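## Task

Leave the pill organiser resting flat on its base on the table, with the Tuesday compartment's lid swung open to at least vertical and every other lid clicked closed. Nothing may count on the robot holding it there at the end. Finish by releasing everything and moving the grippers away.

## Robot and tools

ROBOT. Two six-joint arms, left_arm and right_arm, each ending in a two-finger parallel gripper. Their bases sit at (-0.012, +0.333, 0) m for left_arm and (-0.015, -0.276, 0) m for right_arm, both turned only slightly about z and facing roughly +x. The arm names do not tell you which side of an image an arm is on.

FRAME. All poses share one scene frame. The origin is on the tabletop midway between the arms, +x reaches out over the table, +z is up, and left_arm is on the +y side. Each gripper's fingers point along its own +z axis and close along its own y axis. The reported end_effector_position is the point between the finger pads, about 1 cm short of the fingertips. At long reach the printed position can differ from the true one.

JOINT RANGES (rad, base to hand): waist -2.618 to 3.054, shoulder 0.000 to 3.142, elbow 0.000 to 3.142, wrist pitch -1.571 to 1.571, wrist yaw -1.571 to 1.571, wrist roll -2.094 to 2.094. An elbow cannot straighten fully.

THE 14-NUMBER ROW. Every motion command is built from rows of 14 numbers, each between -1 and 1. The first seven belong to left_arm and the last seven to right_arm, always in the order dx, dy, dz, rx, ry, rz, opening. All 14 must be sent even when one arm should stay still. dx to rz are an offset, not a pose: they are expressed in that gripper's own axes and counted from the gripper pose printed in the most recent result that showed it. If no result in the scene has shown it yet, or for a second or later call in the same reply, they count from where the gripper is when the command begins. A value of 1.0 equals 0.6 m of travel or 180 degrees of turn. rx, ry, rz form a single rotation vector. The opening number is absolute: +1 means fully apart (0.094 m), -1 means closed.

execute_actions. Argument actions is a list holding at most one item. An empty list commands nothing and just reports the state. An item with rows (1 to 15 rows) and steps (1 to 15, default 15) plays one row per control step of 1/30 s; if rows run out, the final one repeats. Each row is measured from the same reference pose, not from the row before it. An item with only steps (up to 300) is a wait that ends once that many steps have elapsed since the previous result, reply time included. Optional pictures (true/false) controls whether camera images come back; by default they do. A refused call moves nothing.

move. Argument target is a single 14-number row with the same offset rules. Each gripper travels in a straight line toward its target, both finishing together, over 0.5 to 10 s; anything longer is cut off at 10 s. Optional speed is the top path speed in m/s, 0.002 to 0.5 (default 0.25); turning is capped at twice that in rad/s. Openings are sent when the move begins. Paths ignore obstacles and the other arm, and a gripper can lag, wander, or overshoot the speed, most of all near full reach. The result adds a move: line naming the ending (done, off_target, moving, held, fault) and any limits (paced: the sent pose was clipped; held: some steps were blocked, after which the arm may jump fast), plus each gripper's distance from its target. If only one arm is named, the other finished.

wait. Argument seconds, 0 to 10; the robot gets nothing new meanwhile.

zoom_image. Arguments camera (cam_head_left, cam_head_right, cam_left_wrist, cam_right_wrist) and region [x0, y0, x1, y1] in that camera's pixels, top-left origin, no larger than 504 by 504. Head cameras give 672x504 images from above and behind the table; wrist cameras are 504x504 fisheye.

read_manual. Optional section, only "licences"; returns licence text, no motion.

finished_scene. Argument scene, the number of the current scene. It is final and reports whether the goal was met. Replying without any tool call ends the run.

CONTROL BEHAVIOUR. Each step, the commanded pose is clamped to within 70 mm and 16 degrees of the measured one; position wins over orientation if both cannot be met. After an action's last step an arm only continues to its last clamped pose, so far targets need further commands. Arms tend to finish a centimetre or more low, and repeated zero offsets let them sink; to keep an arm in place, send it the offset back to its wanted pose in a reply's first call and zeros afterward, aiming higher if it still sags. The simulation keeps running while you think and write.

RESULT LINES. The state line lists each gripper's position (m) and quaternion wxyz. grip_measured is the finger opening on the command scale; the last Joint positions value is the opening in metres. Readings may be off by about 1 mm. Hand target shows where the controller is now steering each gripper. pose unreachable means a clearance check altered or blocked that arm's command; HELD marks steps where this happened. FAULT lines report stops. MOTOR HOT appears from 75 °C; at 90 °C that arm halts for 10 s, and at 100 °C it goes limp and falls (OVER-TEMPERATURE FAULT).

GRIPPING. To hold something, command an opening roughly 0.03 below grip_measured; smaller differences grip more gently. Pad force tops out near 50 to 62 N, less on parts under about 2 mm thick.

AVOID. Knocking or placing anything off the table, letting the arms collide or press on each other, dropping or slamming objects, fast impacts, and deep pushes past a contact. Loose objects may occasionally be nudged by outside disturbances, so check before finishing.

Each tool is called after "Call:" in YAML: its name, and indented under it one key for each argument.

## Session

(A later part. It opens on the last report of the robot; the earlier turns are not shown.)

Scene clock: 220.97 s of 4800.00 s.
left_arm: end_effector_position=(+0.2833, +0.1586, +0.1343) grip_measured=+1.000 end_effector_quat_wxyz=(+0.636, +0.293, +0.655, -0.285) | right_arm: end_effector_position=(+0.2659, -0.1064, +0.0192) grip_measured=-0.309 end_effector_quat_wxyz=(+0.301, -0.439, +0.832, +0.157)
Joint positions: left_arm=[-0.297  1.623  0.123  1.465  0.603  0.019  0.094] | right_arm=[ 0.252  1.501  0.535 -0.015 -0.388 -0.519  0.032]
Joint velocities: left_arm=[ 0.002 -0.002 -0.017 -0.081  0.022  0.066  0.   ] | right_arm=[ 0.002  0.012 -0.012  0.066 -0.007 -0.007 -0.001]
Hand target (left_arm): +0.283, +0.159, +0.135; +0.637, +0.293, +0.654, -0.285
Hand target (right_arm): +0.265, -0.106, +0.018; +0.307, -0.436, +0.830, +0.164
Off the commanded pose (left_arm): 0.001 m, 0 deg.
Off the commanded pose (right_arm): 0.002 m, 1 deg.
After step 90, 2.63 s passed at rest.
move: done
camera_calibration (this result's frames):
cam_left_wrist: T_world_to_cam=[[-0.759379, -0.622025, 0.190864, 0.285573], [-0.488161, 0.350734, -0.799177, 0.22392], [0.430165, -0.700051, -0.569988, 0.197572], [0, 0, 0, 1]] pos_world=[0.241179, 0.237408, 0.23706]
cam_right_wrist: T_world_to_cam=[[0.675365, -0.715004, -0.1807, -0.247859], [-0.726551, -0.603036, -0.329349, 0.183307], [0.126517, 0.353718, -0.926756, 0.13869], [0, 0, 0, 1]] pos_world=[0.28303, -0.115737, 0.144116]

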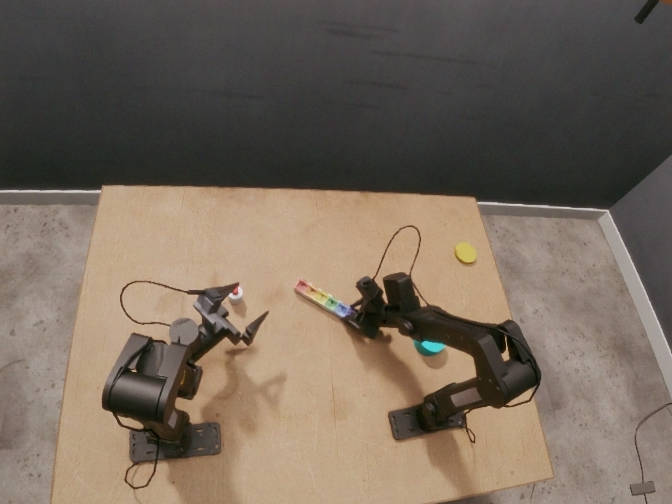

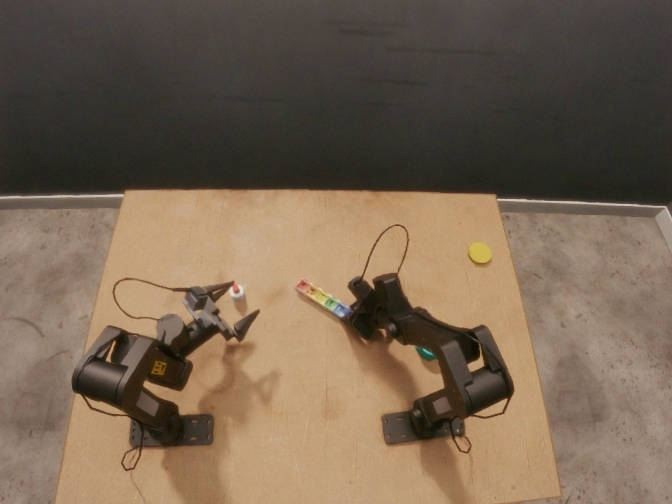

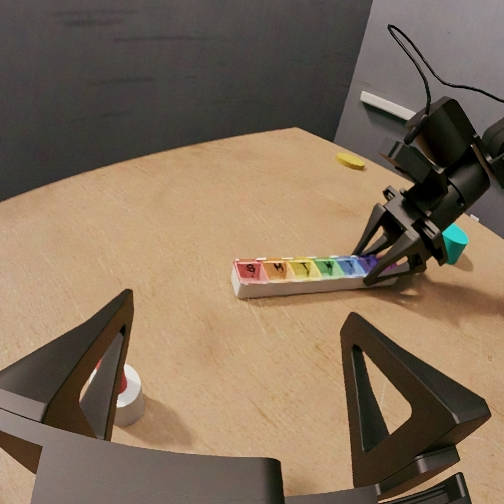

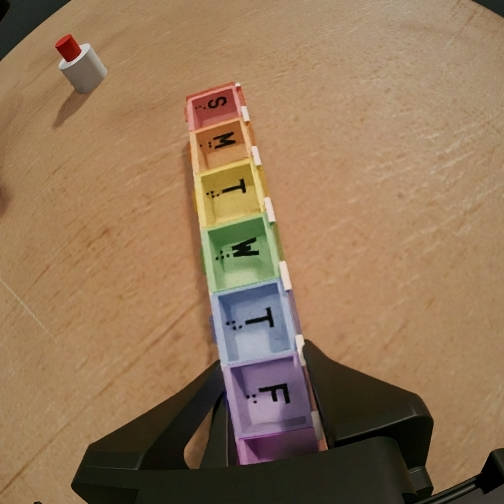

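Call:
move:
  target: [0.0,-0.214,0.1175,0,0,0,1,0,0,0,0,0,0,0.2]
  speed: 0.2

Call:
move:
  target: [0.08,0,0,-0.188,0.063,-0.509,1,-0.0445,0,0.0327,0,0,0,0.2]
  speed: 0.1

Scene clock: 235.50 s of 4800.00 s.
left_arm: end_effector_position=(+0.2306, +0.0255, +0.1254) grip_measured=+1.000 end_effector_quat_wxyz=(+0.628, +0.294, +0.662, -0.284) | right_arm: end_effector_position=(+0.2661, -0.1064, +0.0191) grip_measured=+0.198 end_effector_quat_wxyz=(+0.302, -0.439, +0.832, +0.157)
Joint positions: left_arm=[-1.018  1.755  0.249  1.457 -0.117 -0.012  0.094] | right_arm=[ 0.252  1.501  0.535 -0.013 -0.388 -0.518  0.056]
Joint velocities: left_arm=[-0.007 -0.012 -0.012  0.081 -0.11  -0.022  0.   ] | right_arm=[-0.012 -0.012 -0.017 -0.051 -0.051 -0.051 -0.   ]
Hand target (left_arm): +0.234, +0.018, +0.131; +0.635, +0.289, +0.656, -0.289
Hand target (right_arm): +0.266, -0.106, +0.019; +0.301, -0.439, +0.832, +0.157
Off the commanded pose (left_arm): 0.009 m, 1 deg.
Off the commanded pose (right_arm): 0.000 m, 0 deg.
After step 90, 10.10 s passed at rest.
move: done
camera_calibration (this result's frames):
cam_left_wrist: T_world_to_cam=[[-0.75637, -0.62373, 0.197145, 0.162936], [-0.501526, 0.359449, -0.786936, 0.239097], [0.419972, -0.694088, -0.584693, 0.126043], [0, 0, 0, 1]] pos_world=[0.190219, 0.10317, 0.229729]
cam_right_wrist: T_world_to_cam=[[0.675068, -0.715282, -0.180706, -0.247901], [-0.72668, -0.602395, -0.330236, 0.183535], [0.127355, 0.354248, -0.926439, 0.138363], [0, 0, 0, 1]] pos_world=[0.2831, -0.115773, 0.143997]

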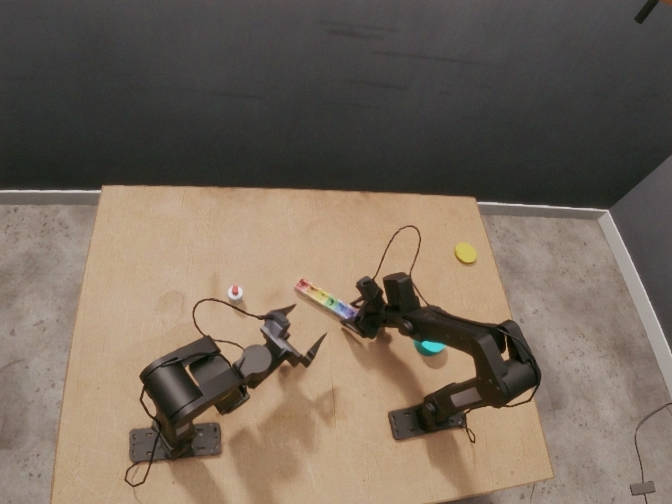

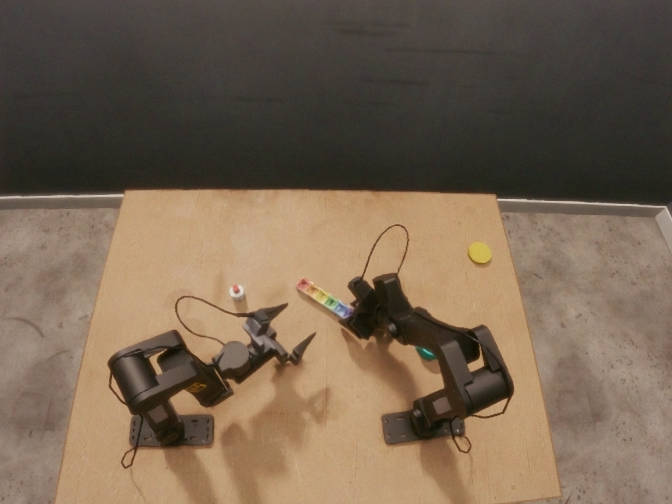

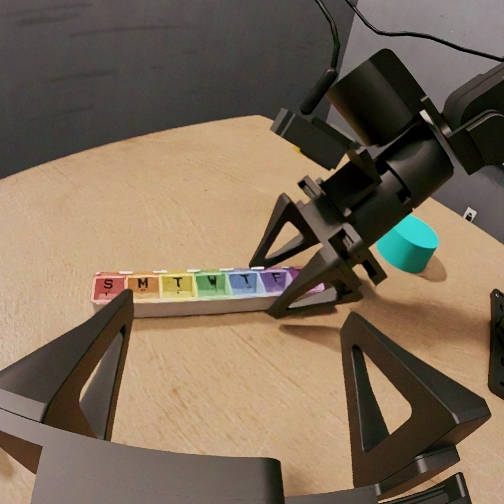

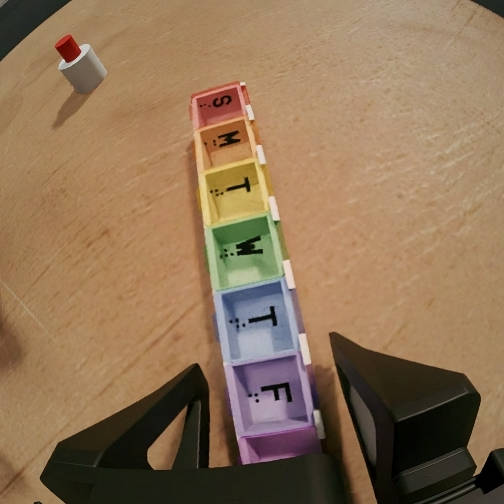

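Scene clock: 244.47 s of 4800.00 s.
left_arm: end_effector_position=(+0.2206, +0.0332, +0.0551) grip_measured=+1.000 end_effector_quat_wxyz=(+0.225, -0.412, +0.783, -0.408) | right_arm: end_effector_position=(+0.2732, -0.0866, +0.0132) grip_measured=+0.198 end_effector_quat_wxyz=(+0.288, -0.437, +0.837, +0.159)
Joint positions: left_arm=[-1.17   1.557  0.506  0.38  -0.43  -1.872  0.094] | right_arm=[ 0.318  1.583  0.598 -0.002 -0.351 -0.457  0.056]
Joint velocities: left_arm=[ 0.007  0.002  0.012 -0.066 -0.007 -0.037  0.   ] | right_arm=[ 0.012 -0.002 -0.012  0.007 -0.095 -0.066 -0.   ]
Hand target (left_arm): +0.229, +0.027, +0.078; +0.229, -0.417, +0.767, -0.431
Hand target (right_arm): +0.284, -0.080, +0.022; +0.302, -0.439, +0.832, +0.157
Off the commanded pose (left_arm): 0.025 m, 3 deg.
Off the commanded pose (right_arm): 0.016 m, 2 deg.
move: off_target (left_arm, right_arm)
camera_calibration (this result's frames):
cam_left_wrist: T_world_to_cam=[[0.525677, -0.142353, 0.838689, -0.160032], [-0.783844, -0.464125, 0.412524, 0.199477], [0.330532, -0.874256, -0.355562, 0.107615], [0, 0, 0, 1]] pos_world=[0.204914, 0.163884, 0.0901921]
cam_right_wrist: T_world_to_cam=[[0.6691, -0.717722, -0.192825, -0.237997], [-0.736245, -0.604817, -0.303544, 0.200741], [0.101236, 0.345068, -0.933102, 0.131408], [0, 0, 0, 1]] pos_world=[0.293735, -0.0947483, 0.137659]

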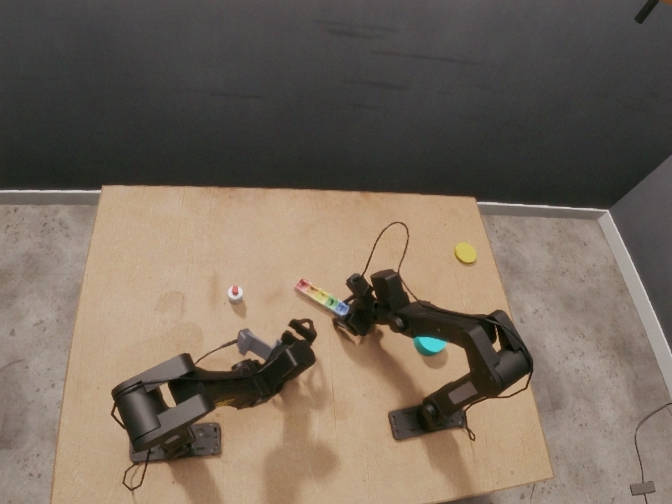

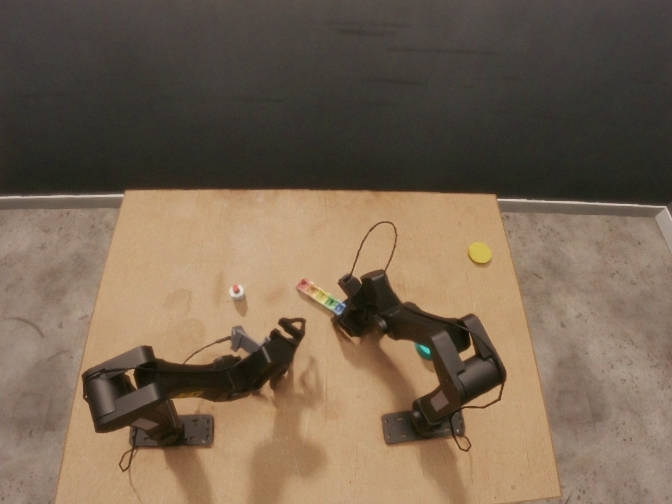

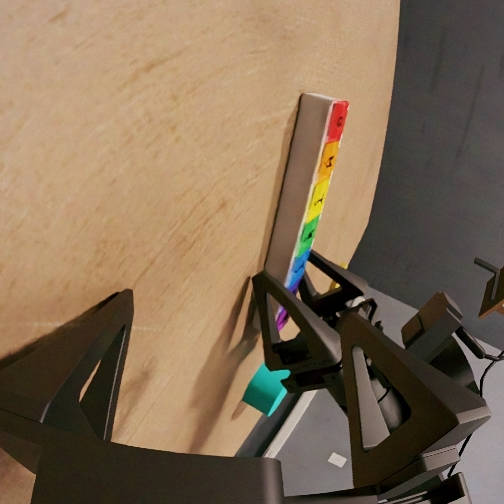

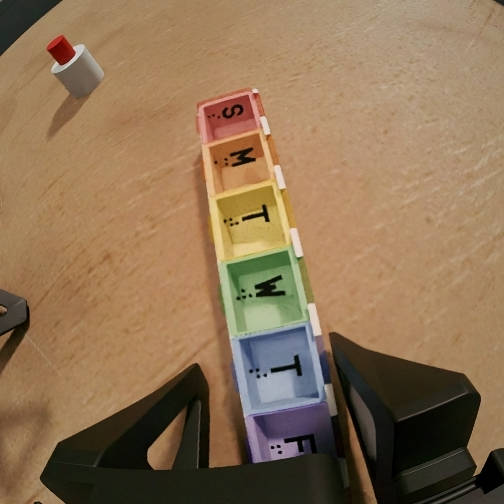

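Call:
zoom_image:
  camera: "cam_left_wrist"
  region: [240, 80, 380, 300]

Region (240, 80, 380, 300) of cam_left_wrist's 504x504 image, scaled by 2.291, with more detail than that image has; it fills the left 321 columns of this view, and the rest is white.

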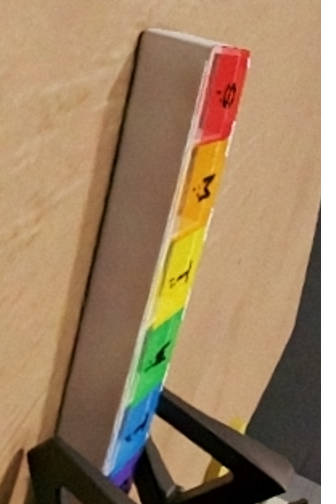

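Call:
move:
  target: [0,-0.041,-0.028,0,0,0,1,-0.034,0,-0.003,0,-0.01,0,0.2]
  speed: 0.08

Scene clock: 258.27 s of 4800.00 s.
left_arm: end_effector_position=(+0.2161, +0.0404, +0.0645) grip_measured=+1.000 end_effector_quat_wxyz=(+0.222, -0.414, +0.794, -0.387) | right_arm: end_effector_position=(+0.2713, -0.0837, +0.0132) grip_measured=+0.198 end_effector_quat_wxyz=(+0.286, -0.433, +0.839, +0.164)
Joint positions: left_arm=[-1.17   1.483  0.538  0.223 -0.425 -1.878  0.094] | right_arm=[ 0.328  1.583  0.598 -0.002 -0.351 -0.436  0.056]
Joint velocities: left_arm=[-0.012  0.002 -0.012 -0.007 -0.037  0.022  0.   ] | right_arm=[-0.002 -0.002  0.022  0.022 -0.037 -0.007 -0.   ]
Hand target (left_arm): +0.220, +0.033, +0.085; +0.225, -0.412, +0.783, -0.408
Hand target (right_arm): +0.281, -0.075, +0.028; +0.301, -0.435, +0.832, +0.166
Off the commanded pose (left_arm): 0.022 m, 3 deg.
Off the commanded pose (right_arm): 0.020 m, 2 deg.
After step 90, 9.77 s passed at rest.
move: off_target (left_arm, right_arm)
camera_calibration (this result's frames):
cam_left_wrist: T_world_to_cam=[[0.548716, -0.175259, 0.817432, -0.16686], [-0.77242, -0.480325, 0.415519, 0.19343], [0.31981, -0.859402, -0.398935, 0.123191], [0, 0, 0, 1]] pos_world=[0.20157, 0.169536, 0.105168]
cam_right_wrist: T_world_to_cam=[[0.662309, -0.720613, -0.205095, -0.232935], [-0.743353, -0.597793, -0.300116, 0.203627], [0.0936633, 0.351227, -0.931594, 0.133195], [0, 0, 0, 1]] pos_world=[0.293167, -0.0929114, 0.137422]

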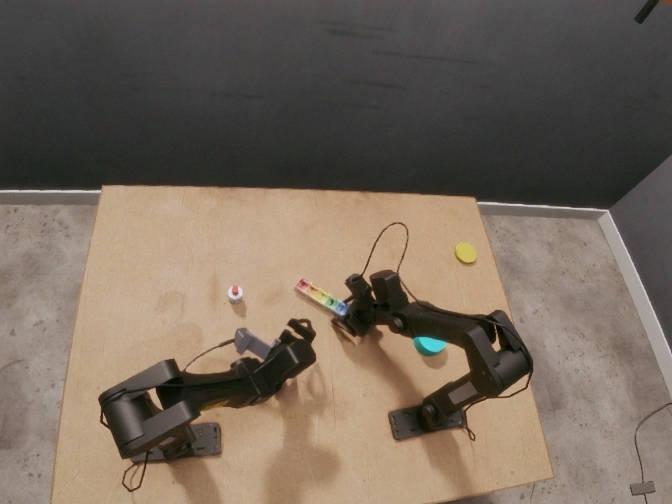

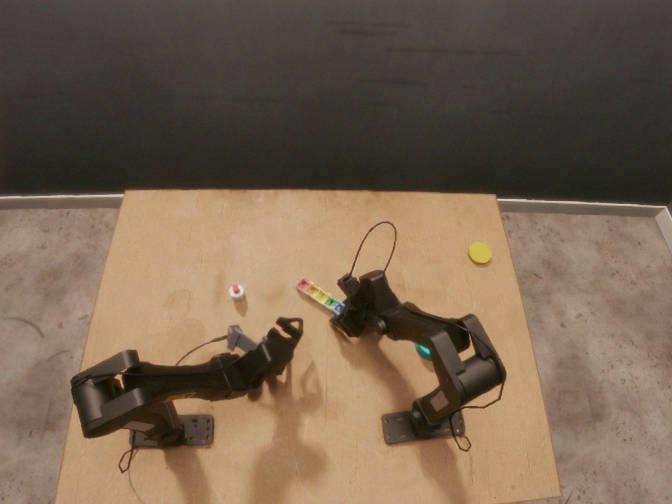

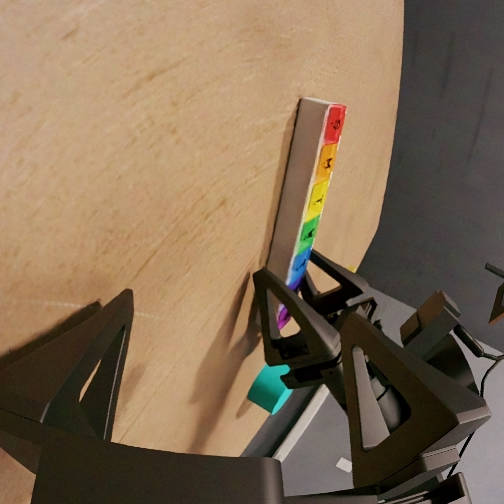

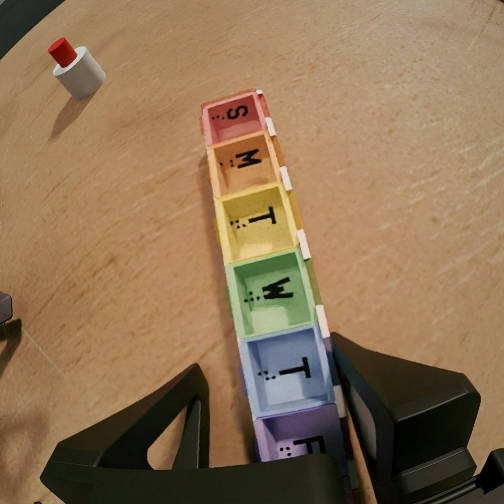

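Call:
move:
  target: [0.006,-0.048,-0.018,0,0,0,1,-0.039,-0.012,-0.016,0,-0.015,0,0.2]
  speed: 0.08

Scene clock: 266.47 s of 4800.00 s.
left_arm: end_effector_position=(+0.2159, +0.0382, +0.0722) grip_measured=+1.000 end_effector_quat_wxyz=(+0.219, -0.413, +0.805, -0.365) | right_arm: end_effector_position=(+0.2715, -0.0845, +0.0142) grip_measured=+0.198 end_effector_quat_wxyz=(+0.280, -0.430, +0.842, +0.166)
Joint positions: left_arm=[-1.17   1.468  0.609  0.086 -0.418 -1.882  0.094] | right_arm=[ 0.323  1.583  0.609 -0.024 -0.357 -0.435  0.056]
Joint velocities: left_arm=[-0.007  0.017  0.007  0.022  0.022 -0.022  0.   ] | right_arm=[-0.007 -0.007 -0.012  0.007 -0.051 -0.037 -0.002]
Hand target (left_arm): +0.221, +0.032, +0.094; +0.222, -0.414, +0.793, -0.387
Hand target (right_arm): +0.284, -0.078, +0.035; +0.305, -0.429, +0.832, +0.173
Off the commanded pose (left_arm): 0.023 m, 3 deg.
Off the commanded pose (right_arm): 0.026 m, 3 deg.
After step 90, 4.17 s passed at rest.
move: off_target (left_arm, right_arm)
camera_calibration (this result's frames):
cam_left_wrist: T_world_to_cam=[[0.571107, -0.20976, 0.793623, -0.175185], [-0.761989, -0.495044, 0.417499, 0.187174], [0.305303, -0.843168, -0.442558, 0.130138], [0, 0, 0, 1]] pos_world=[0.202942, 0.16564, 0.11848]
cam_right_wrist: T_world_to_cam=[[0.657461, -0.722415, -0.214153, -0.23211], [-0.748965, -0.595464, -0.290645, 0.205113], [0.0824458, 0.35148, -0.932558, 0.137446], [0, 0, 0, 1]] pos_world=[0.294894, -0.0938519, 0.138085]

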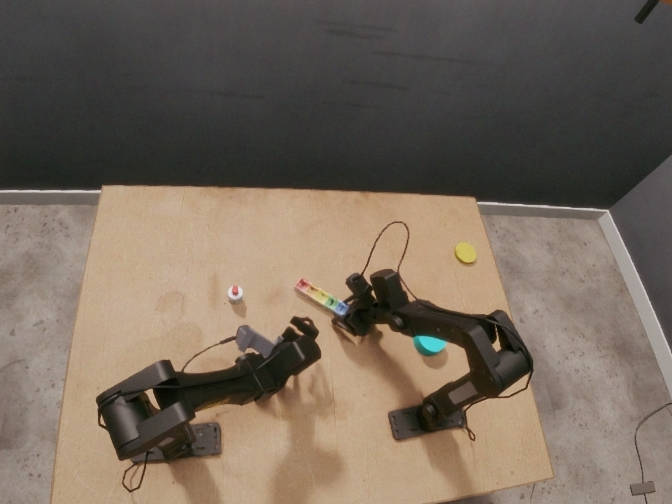

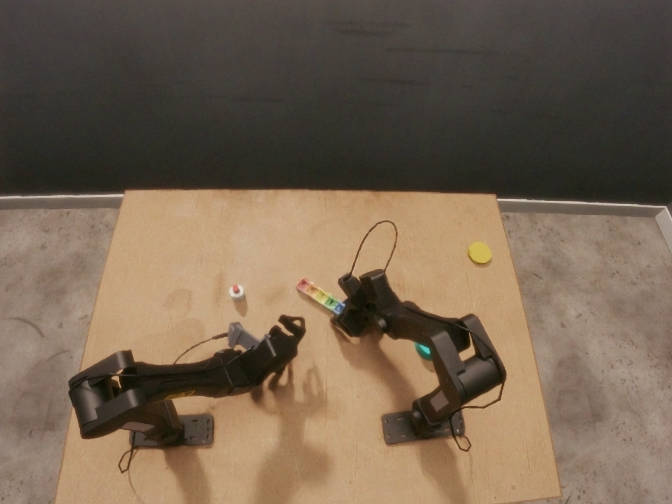

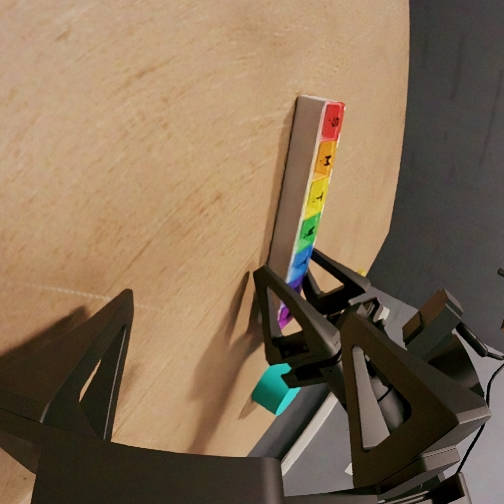

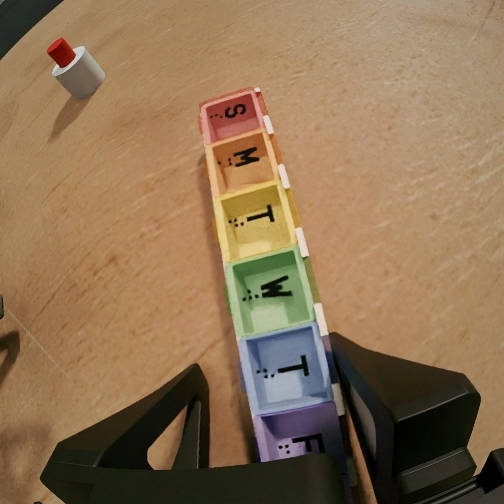

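Call:
execute_actions:
  actions:
    - {"rows":[[0.003,-0.037,-0.010,0,0,0,1,-0.068,-0.014,-0.031,0,-0.02,0,0.2]],"steps":15}

Scene clock: 272.87 s of 4800.00 s.
left_arm: end_effector_position=(+0.2159, +0.0340, +0.0785) grip_measured=+1.000 end_effector_quat_wxyz=(+0.214, -0.411, +0.812, -0.354) | right_arm: end_effector_position=(+0.2821, -0.0783, +0.0362) grip_measured=+0.198 end_effector_quat_wxyz=(+0.289, -0.426, +0.840, +0.172)
Joint positions: left_arm=[-1.17   1.468  0.663  0.007 -0.406 -1.882  0.094] | right_arm=[ 0.323  1.557  0.679 -0.1   -0.366 -0.422  0.056]
Joint velocities: left_arm=[-0.007 -0.002 -0.007 -0.051  0.007 -0.007  0.   ] | right_arm=[-0.007 -0.012 -0.022 -0.095 -0.007  0.007  0.   ]
Hand target (left_arm): +0.222, +0.030, +0.093; +0.219, -0.413, +0.805, -0.365
Hand target (right_arm): +0.291, -0.074, +0.054; +0.307, -0.425, +0.832, +0.180
Off the commanded pose (left_arm): 0.016 m, 2 deg.
Off the commanded pose (right_arm): 0.020 m, 2 deg.
Steps of this call (steps 1 to 90: nothing new was sent; then 2.90 s passed at rest; steps 91 to 105: all 15 steps of this action). Readings (end_effector_position):
91: left_arm (+0.2155, +0.0384, +0.0721) | right_arm (+0.2716, -0.0843, +0.0155)
92: left_arm (+0.2153, +0.0381, +0.0727) | right_arm (+0.2719, -0.0839, +0.0176)
94: left_arm (+0.2164, +0.0347, +0.0774) | right_arm (+0.2772, -0.0812, +0.0266)
98: left_arm (+0.2174, +0.0315, +0.0816) | right_arm (+0.2854, -0.0770, +0.0385)
105: the state above
camera_calibration (this result's frames):
cam_left_wrist: T_world_to_cam=[[0.584198, -0.230162, 0.778292, -0.181944], [-0.758062, -0.497293, 0.42195, 0.181358], [0.289922, -0.836496, -0.464995, 0.134243], [0, 0, 0, 1]] pos_world=[0.204852, 0.160605, 0.127504]
cam_right_wrist: T_world_to_cam=[[0.656284, -0.721181, -0.221785, -0.2292], [-0.748776, -0.586338, -0.3091, 0.224499], [0.0928758, 0.368925, -0.924807, 0.153043], [0, 0, 0, 1]] pos_world=[0.304305, -0.0901238, 0.160094]

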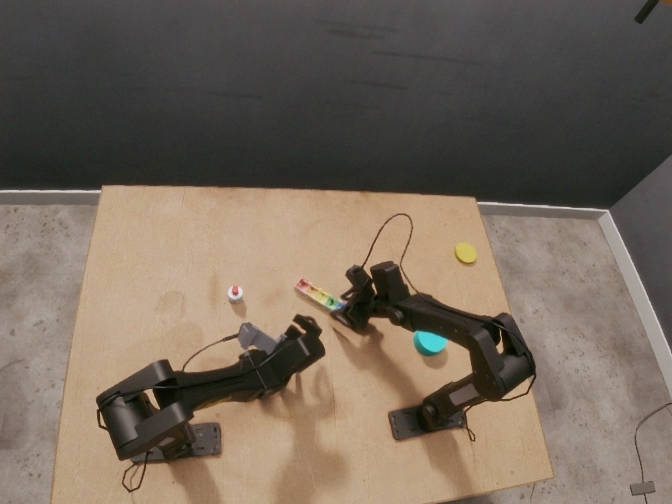

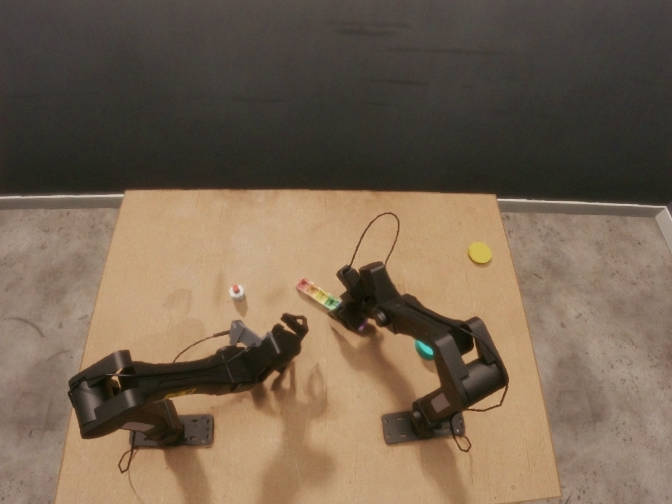

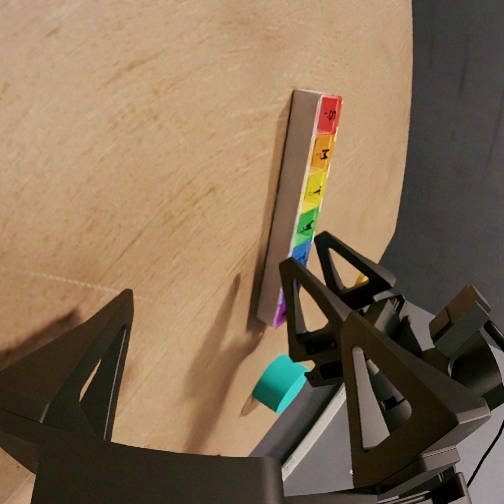

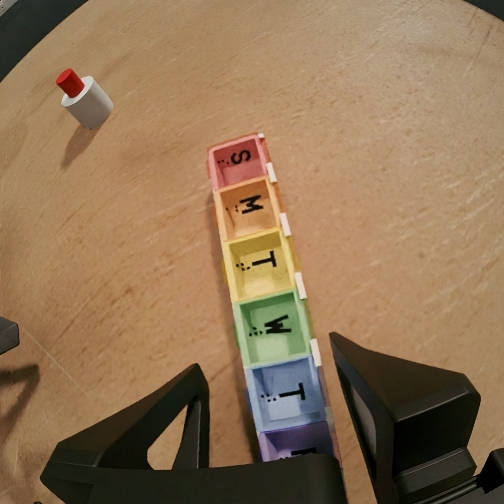

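Call:
move:
  target: [0.003,-0.03,-0.008,0,0,0,1,0.014,-0.006,0.022,0,-0.01,0,0.2]
  speed: 0.05

Scene clock: 279.60 s of 4800.00 s.
left_arm: end_effector_position=(+0.2151, +0.0317, +0.0826) grip_measured=+1.000 end_effector_quat_wxyz=(+0.209, -0.410, +0.818, -0.345) | right_arm: end_effector_position=(+0.2850, -0.0790, +0.0197) grip_measured=+0.198 end_effector_quat_wxyz=(+0.292, -0.424, +0.840, +0.171)
Joint positions: left_arm=[-1.17   1.468  0.701 -0.055 -0.396 -1.884  0.094] | right_arm=[ 0.318  1.612  0.647 -0.005 -0.367 -0.422  0.056]
Joint velocities: left_arm=[-0.022  0.002 -0.007  0.022 -0.022 -0.051  0.   ] | right_arm=[ 0.012  0.012  0.007 -0.051 -0.11   0.022 -0.001]
Hand target (left_arm): +0.221, +0.027, +0.095; +0.214, -0.411, +0.812, -0.354
Hand target (right_arm): +0.286, -0.078, +0.021; +0.302, -0.424, +0.835, +0.178
Off the commanded pose (left_arm): 0.015 m, 1 deg.
Off the commanded pose (right_arm): 0.001 m, 1 deg.
After step 90, 2.73 s passed at rest.
move: off_target (left_arm)
camera_calibration (this result's frames):
cam_left_wrist: T_world_to_cam=[[0.596372, -0.245748, 0.764165, -0.186184], [-0.753595, -0.49929, 0.427556, 0.176486], [0.276469, -0.830854, -0.482957, 0.138647], [0, 0, 0, 1]] pos_world=[0.205702, 0.157559, 0.133778]
cam_right_wrist: T_world_to_cam=[[0.653691, -0.724046, -0.220104, -0.234827], [-0.75007, -0.581305, -0.315404, 0.222021], [0.100419, 0.37127, -0.923079, 0.135762], [0, 0, 0, 1]] pos_world=[0.306402, -0.0913676, 0.143659]

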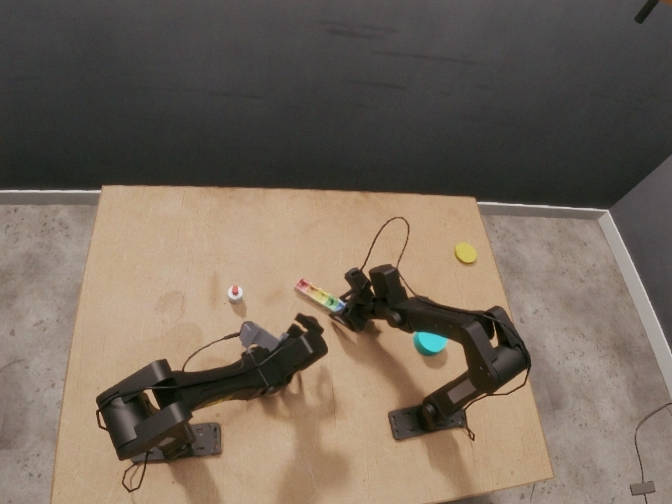

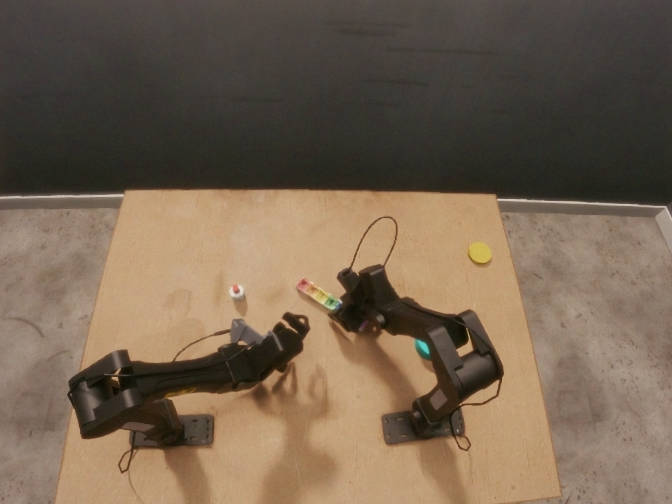

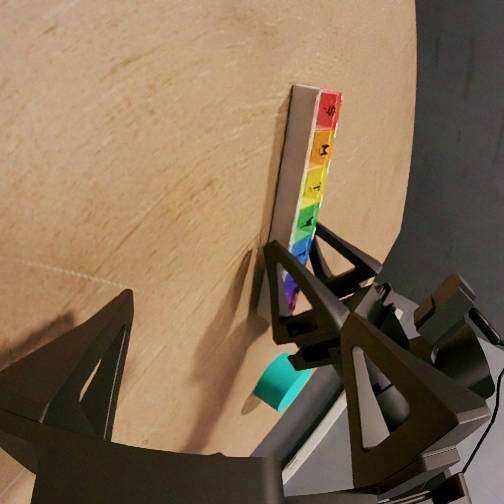

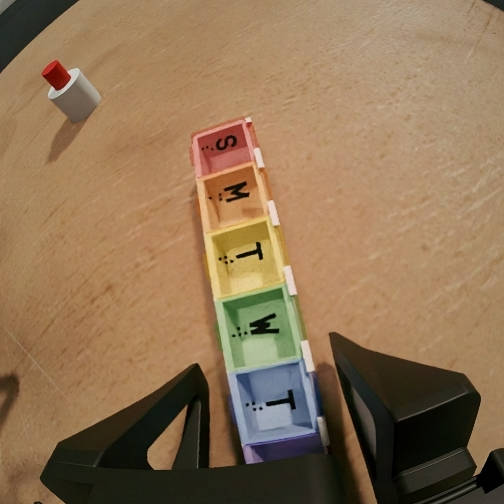

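Call:
execute_actions:
  actions:
    - {"rows":[[0,0,0,0,0,0,1,0,0,0,0,0,0,-0.45]],"steps":15}

Scene clock: 282.10 s of 4800.00 s.
left_arm: end_effector_position=(+0.2141, +0.0311, +0.0821) grip_measured=+1.000 end_effector_quat_wxyz=(+0.205, -0.411, +0.819, -0.345) | right_arm: end_effector_position=(+0.2854, -0.0790, +0.0199) grip_measured=-0.313 end_effector_quat_wxyz=(+0.293, -0.424, +0.840, +0.170)
Joint positions: left_arm=[-1.17   1.468  0.701 -0.056 -0.389 -1.887  0.094] | right_arm=[ 0.318  1.612  0.647 -0.003 -0.366 -0.422  0.032]
Joint velocities: left_arm=[-0.002  0.002 -0.007 -0.081  0.022 -0.037  0.   ] | right_arm=[-0.002 -0.002  0.002 -0.022 -0.007  0.022 -0.001]
Hand target (left_arm): +0.215, +0.032, +0.083; +0.209, -0.410, +0.818, -0.345
Hand target (right_arm): +0.285, -0.079, +0.020; +0.293, -0.424, +0.840, +0.171
Off the commanded pose (left_arm): 0.001 m, 0 deg.
Off the commanded pose (right_arm): 0.000 m, 0 deg.
Steps of this call (steps 1 to 60: nothing new was sent; steps 61 to 75: all 15 steps of this action). Readings (end_effector_position):
61: left_arm (+0.2148, +0.0318, +0.0824) | right_arm (+0.2853, -0.0789, +0.0199)
62: left_arm (+0.2147, +0.0316, +0.0823) | right_arm (+0.2854, -0.0789, +0.0199)
64: left_arm (+0.2144, +0.0314, +0.0822) | right_arm (+0.2854, -0.0790, +0.0199)
68: left_arm (+0.2142, +0.0312, +0.0821) | right_arm (+0.2854, -0.0790, +0.0199)
75: the state above
camera_calibration (this result's frames):
cam_left_wrist: T_world_to_cam=[[0.600654, -0.244611, 0.76117, -0.186065], [-0.752021, -0.496082, 0.434012, 0.174716], [0.271439, -0.833107, -0.481926, 0.139215], [0, 0, 0, 1]] pos_world=[0.205363, 0.157141, 0.13289]
cam_right_wrist: T_world_to_cam=[[0.65356, -0.724455, -0.219142, -0.235039], [-0.749922, -0.580669, -0.316923, 0.222463], [0.102348, 0.371467, -0.922788, 0.135363], [0, 0, 0, 1]] pos_world=[0.306588, -0.0913809, 0.143908]

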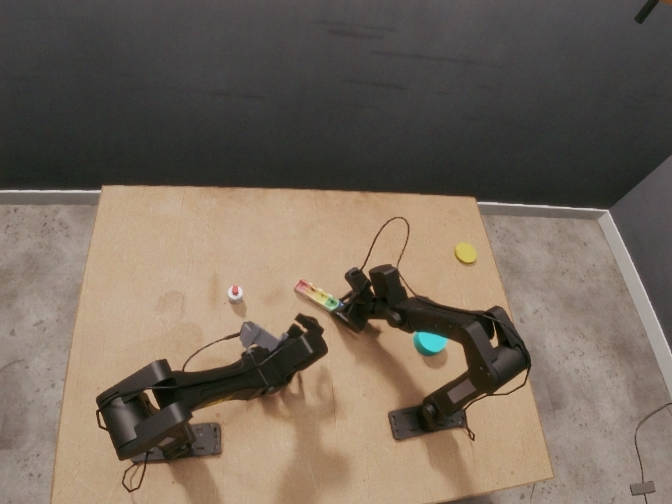

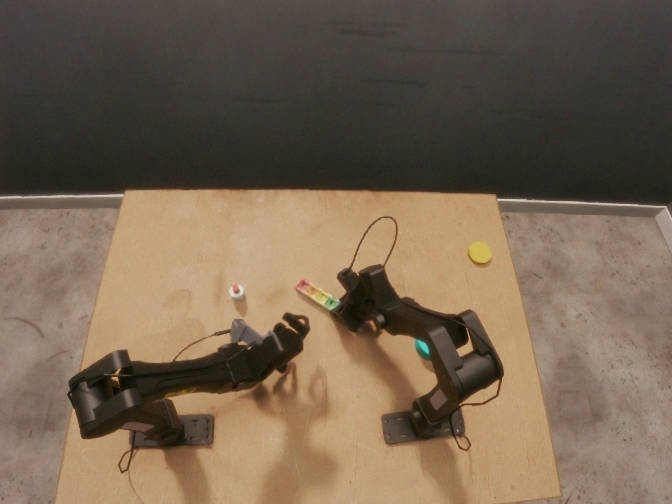

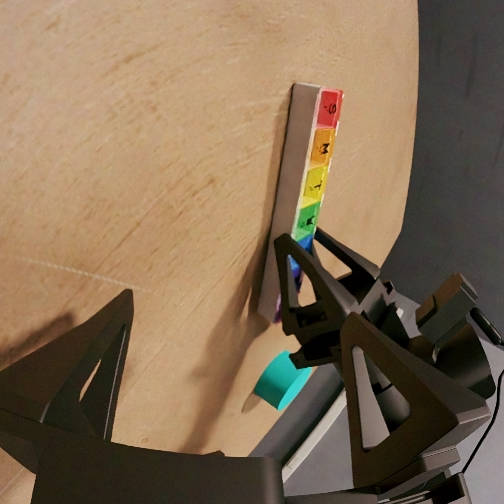

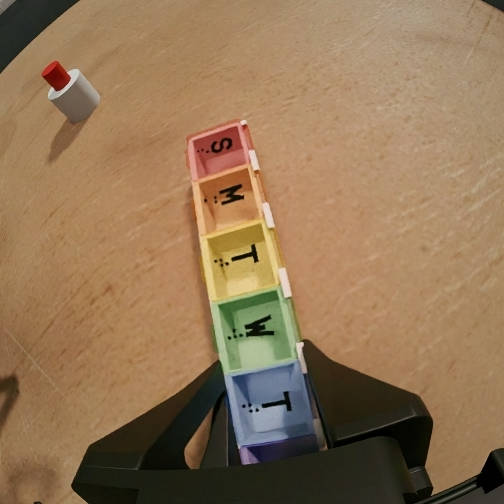

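Call:
zoom_image:
  camera: "cam_left_wrist"
  region: [250, 70, 390, 270]

Region (250, 70, 390, 270) of cam_left_wrist's 504x504 image, scaled by 2.520, with more detail than that image has; it fills the left 353 columns of this view, and the rest is white.

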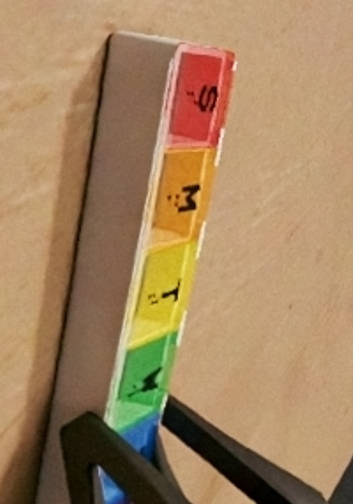

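Call:
move:
  target: [-0.019,-0.067,0.140,0.099,0.010,-0.013,0.064,0.005,0,0.006,0,0,0,-0.45]
  speed: 0.1

Scene clock: 309.37 s of 4800.00 s.
left_arm: end_effector_position=(+0.2906, -0.0107, +0.0541) grip_measured=+0.066 end_effector_quat_wxyz=(+0.239, -0.385, +0.752, -0.478) | right_arm: end_effector_position=(+0.2855, -0.0789, +0.0197) grip_measured=-0.313 end_effector_quat_wxyz=(+0.293, -0.424, +0.840, +0.170)
Joint positions: left_arm=[-1.026  1.872  0.656  0.752 -0.3   -1.726  0.05 ] | right_arm=[ 0.318  1.614  0.647 -0.002 -0.366 -0.422  0.032]
Joint velocities: left_arm=[-0.017 -0.007 -0.007  0.081 -0.051 -0.037  0.   ] | right_arm=[-0.007 -0.002  0.002  0.007 -0.081 -0.022 -0.   ]
Hand target (left_arm): +0.295, -0.009, +0.054; +0.246, -0.382, +0.751, -0.479
Hand target (right_arm): +0.285, -0.079, +0.015; +0.293, -0.424, +0.840, +0.170
Off the commanded pose (left_arm): 0.004 m, 1 deg.
Off the commanded pose (right_arm): 0.004 m, 0 deg.
After step 90, 22.07 s passed at rest.
move: done
camera_calibration (this result's frames):
cam_left_wrist: T_world_to_cam=[[0.419624, -0.064002, 0.905439, -0.174262], [-0.845763, -0.389722, 0.36442, 0.255796], [0.329545, -0.918706, -0.217667, 0.0380066], [0, 0, 0, 1]] pos_world=[0.276943, 0.123453, 0.0728394]
cam_right_wrist: T_world_to_cam=[[0.65356, -0.724455, -0.219142, -0.235125], [-0.749922, -0.580669, -0.316923, 0.222492], [0.102348, 0.371467, -0.922788, 0.135126], [0, 0, 0, 1]] pos_world=[0.30669, -0.0913381, 0.143679]

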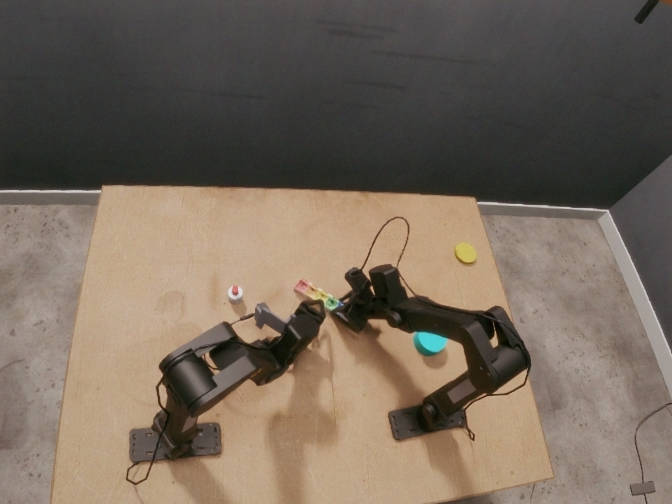

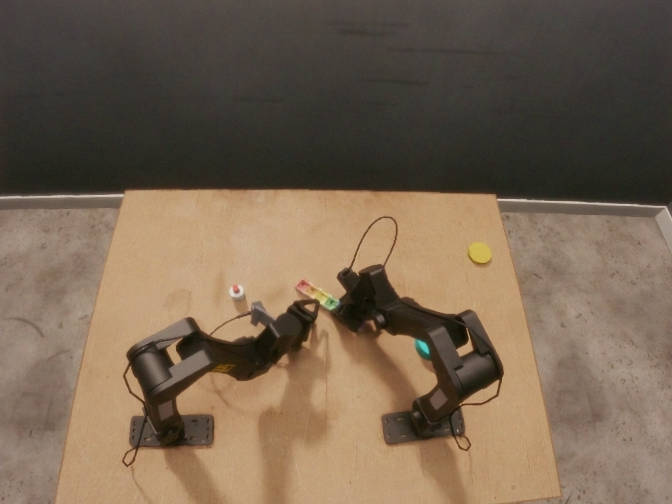

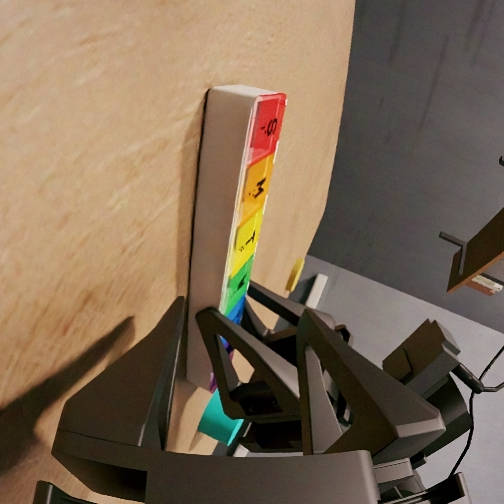

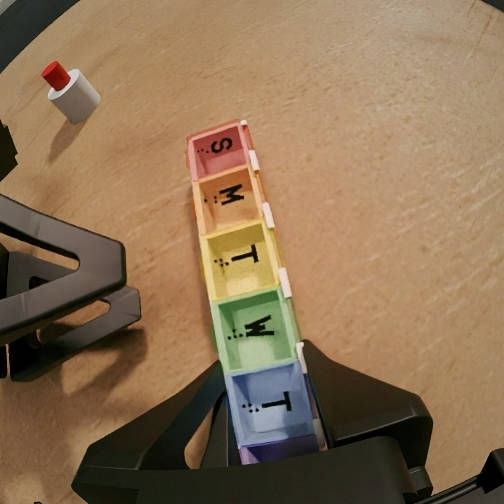

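Call:
move:
  target: [-0.021,0.003,0.037,0,0,0,0.064,0.005,0,0.006,0,0,0,-0.45]
  speed: 0.04

Scene clock: 323.83 s of 4800.00 s.
left_arm: end_effector_position=(+0.3050, -0.0060, +0.0369) grip_measured=+0.066 end_effector_quat_wxyz=(+0.233, -0.389, +0.757, -0.471) | right_arm: end_effector_position=(+0.2855, -0.0789, +0.0197) grip_measured=-0.313 end_effector_quat_wxyz=(+0.293, -0.424, +0.840, +0.170)
Joint positions: left_arm=[-0.976  1.94   0.677  0.782 -0.25  -1.714  0.05 ] | right_arm=[ 0.318  1.614  0.647 -0.002 -0.366 -0.422  0.032]
Joint velocities: left_arm=[ 0.007  0.012  0.002  0.007 -0.022  0.022  0.   ] | right_arm=[-0.012  0.012 -0.002 -0.051  0.022 -0.022 -0.001]
Hand target (left_arm): +0.314, -0.011, +0.043; +0.240, -0.385, +0.752, -0.478
Hand target (right_arm): +0.285, -0.079, +0.015; +0.293, -0.424, +0.840, +0.170
Off the commanded pose (left_arm): 0.012 m, 1 deg.
Off the commanded pose (right_arm): 0.005 m, 0 deg.
After step 90, 10.53 s passed at rest.
move: off_target (left_arm)
camera_calibration (this result's frames):
cam_left_wrist: T_world_to_cam=[[0.439132, -0.0726179, 0.895483, -0.169973], [-0.837603, -0.393584, 0.378831, 0.273039], [0.324938, -0.916416, -0.23366, 0.0358929], [0, 0, 0, 1]] pos_world=[0.291675, 0.128013, 0.0571588]
cam_right_wrist: T_world_to_cam=[[0.65356, -0.724455, -0.219142, -0.235125], [-0.749922, -0.580669, -0.316923, 0.222492], [0.102348, 0.371467, -0.922788, 0.135126], [0, 0, 0, 1]] pos_world=[0.30669, -0.0913381, 0.143679]

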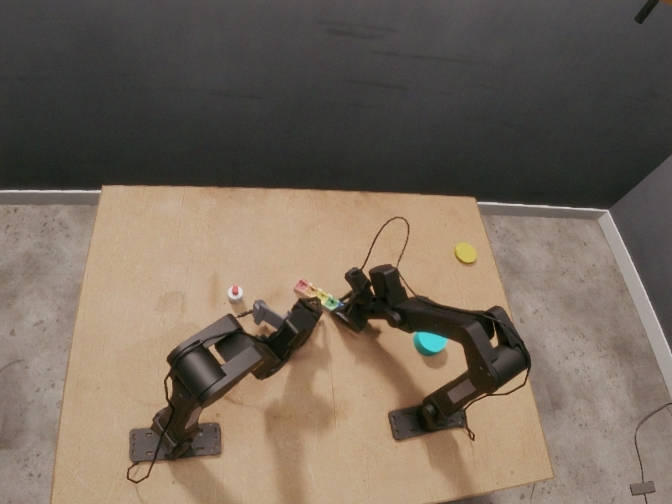

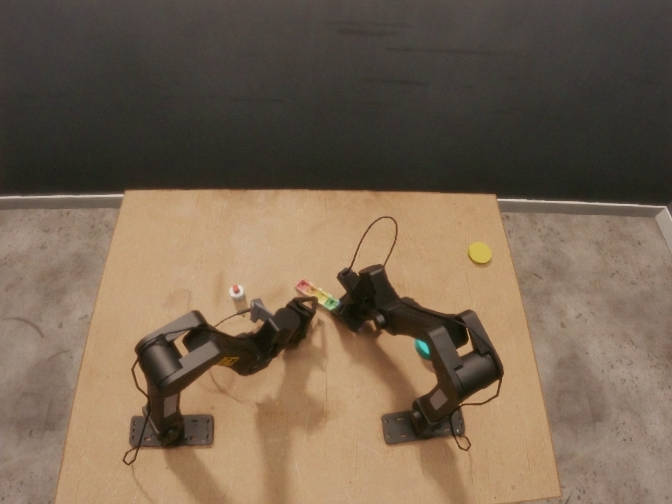

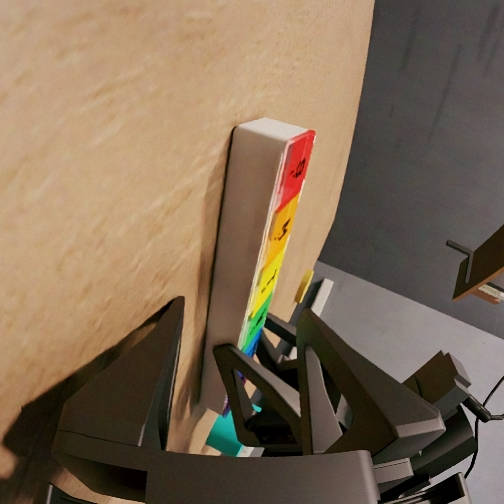

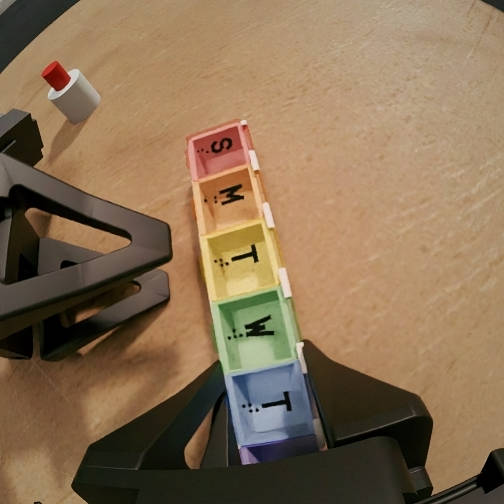

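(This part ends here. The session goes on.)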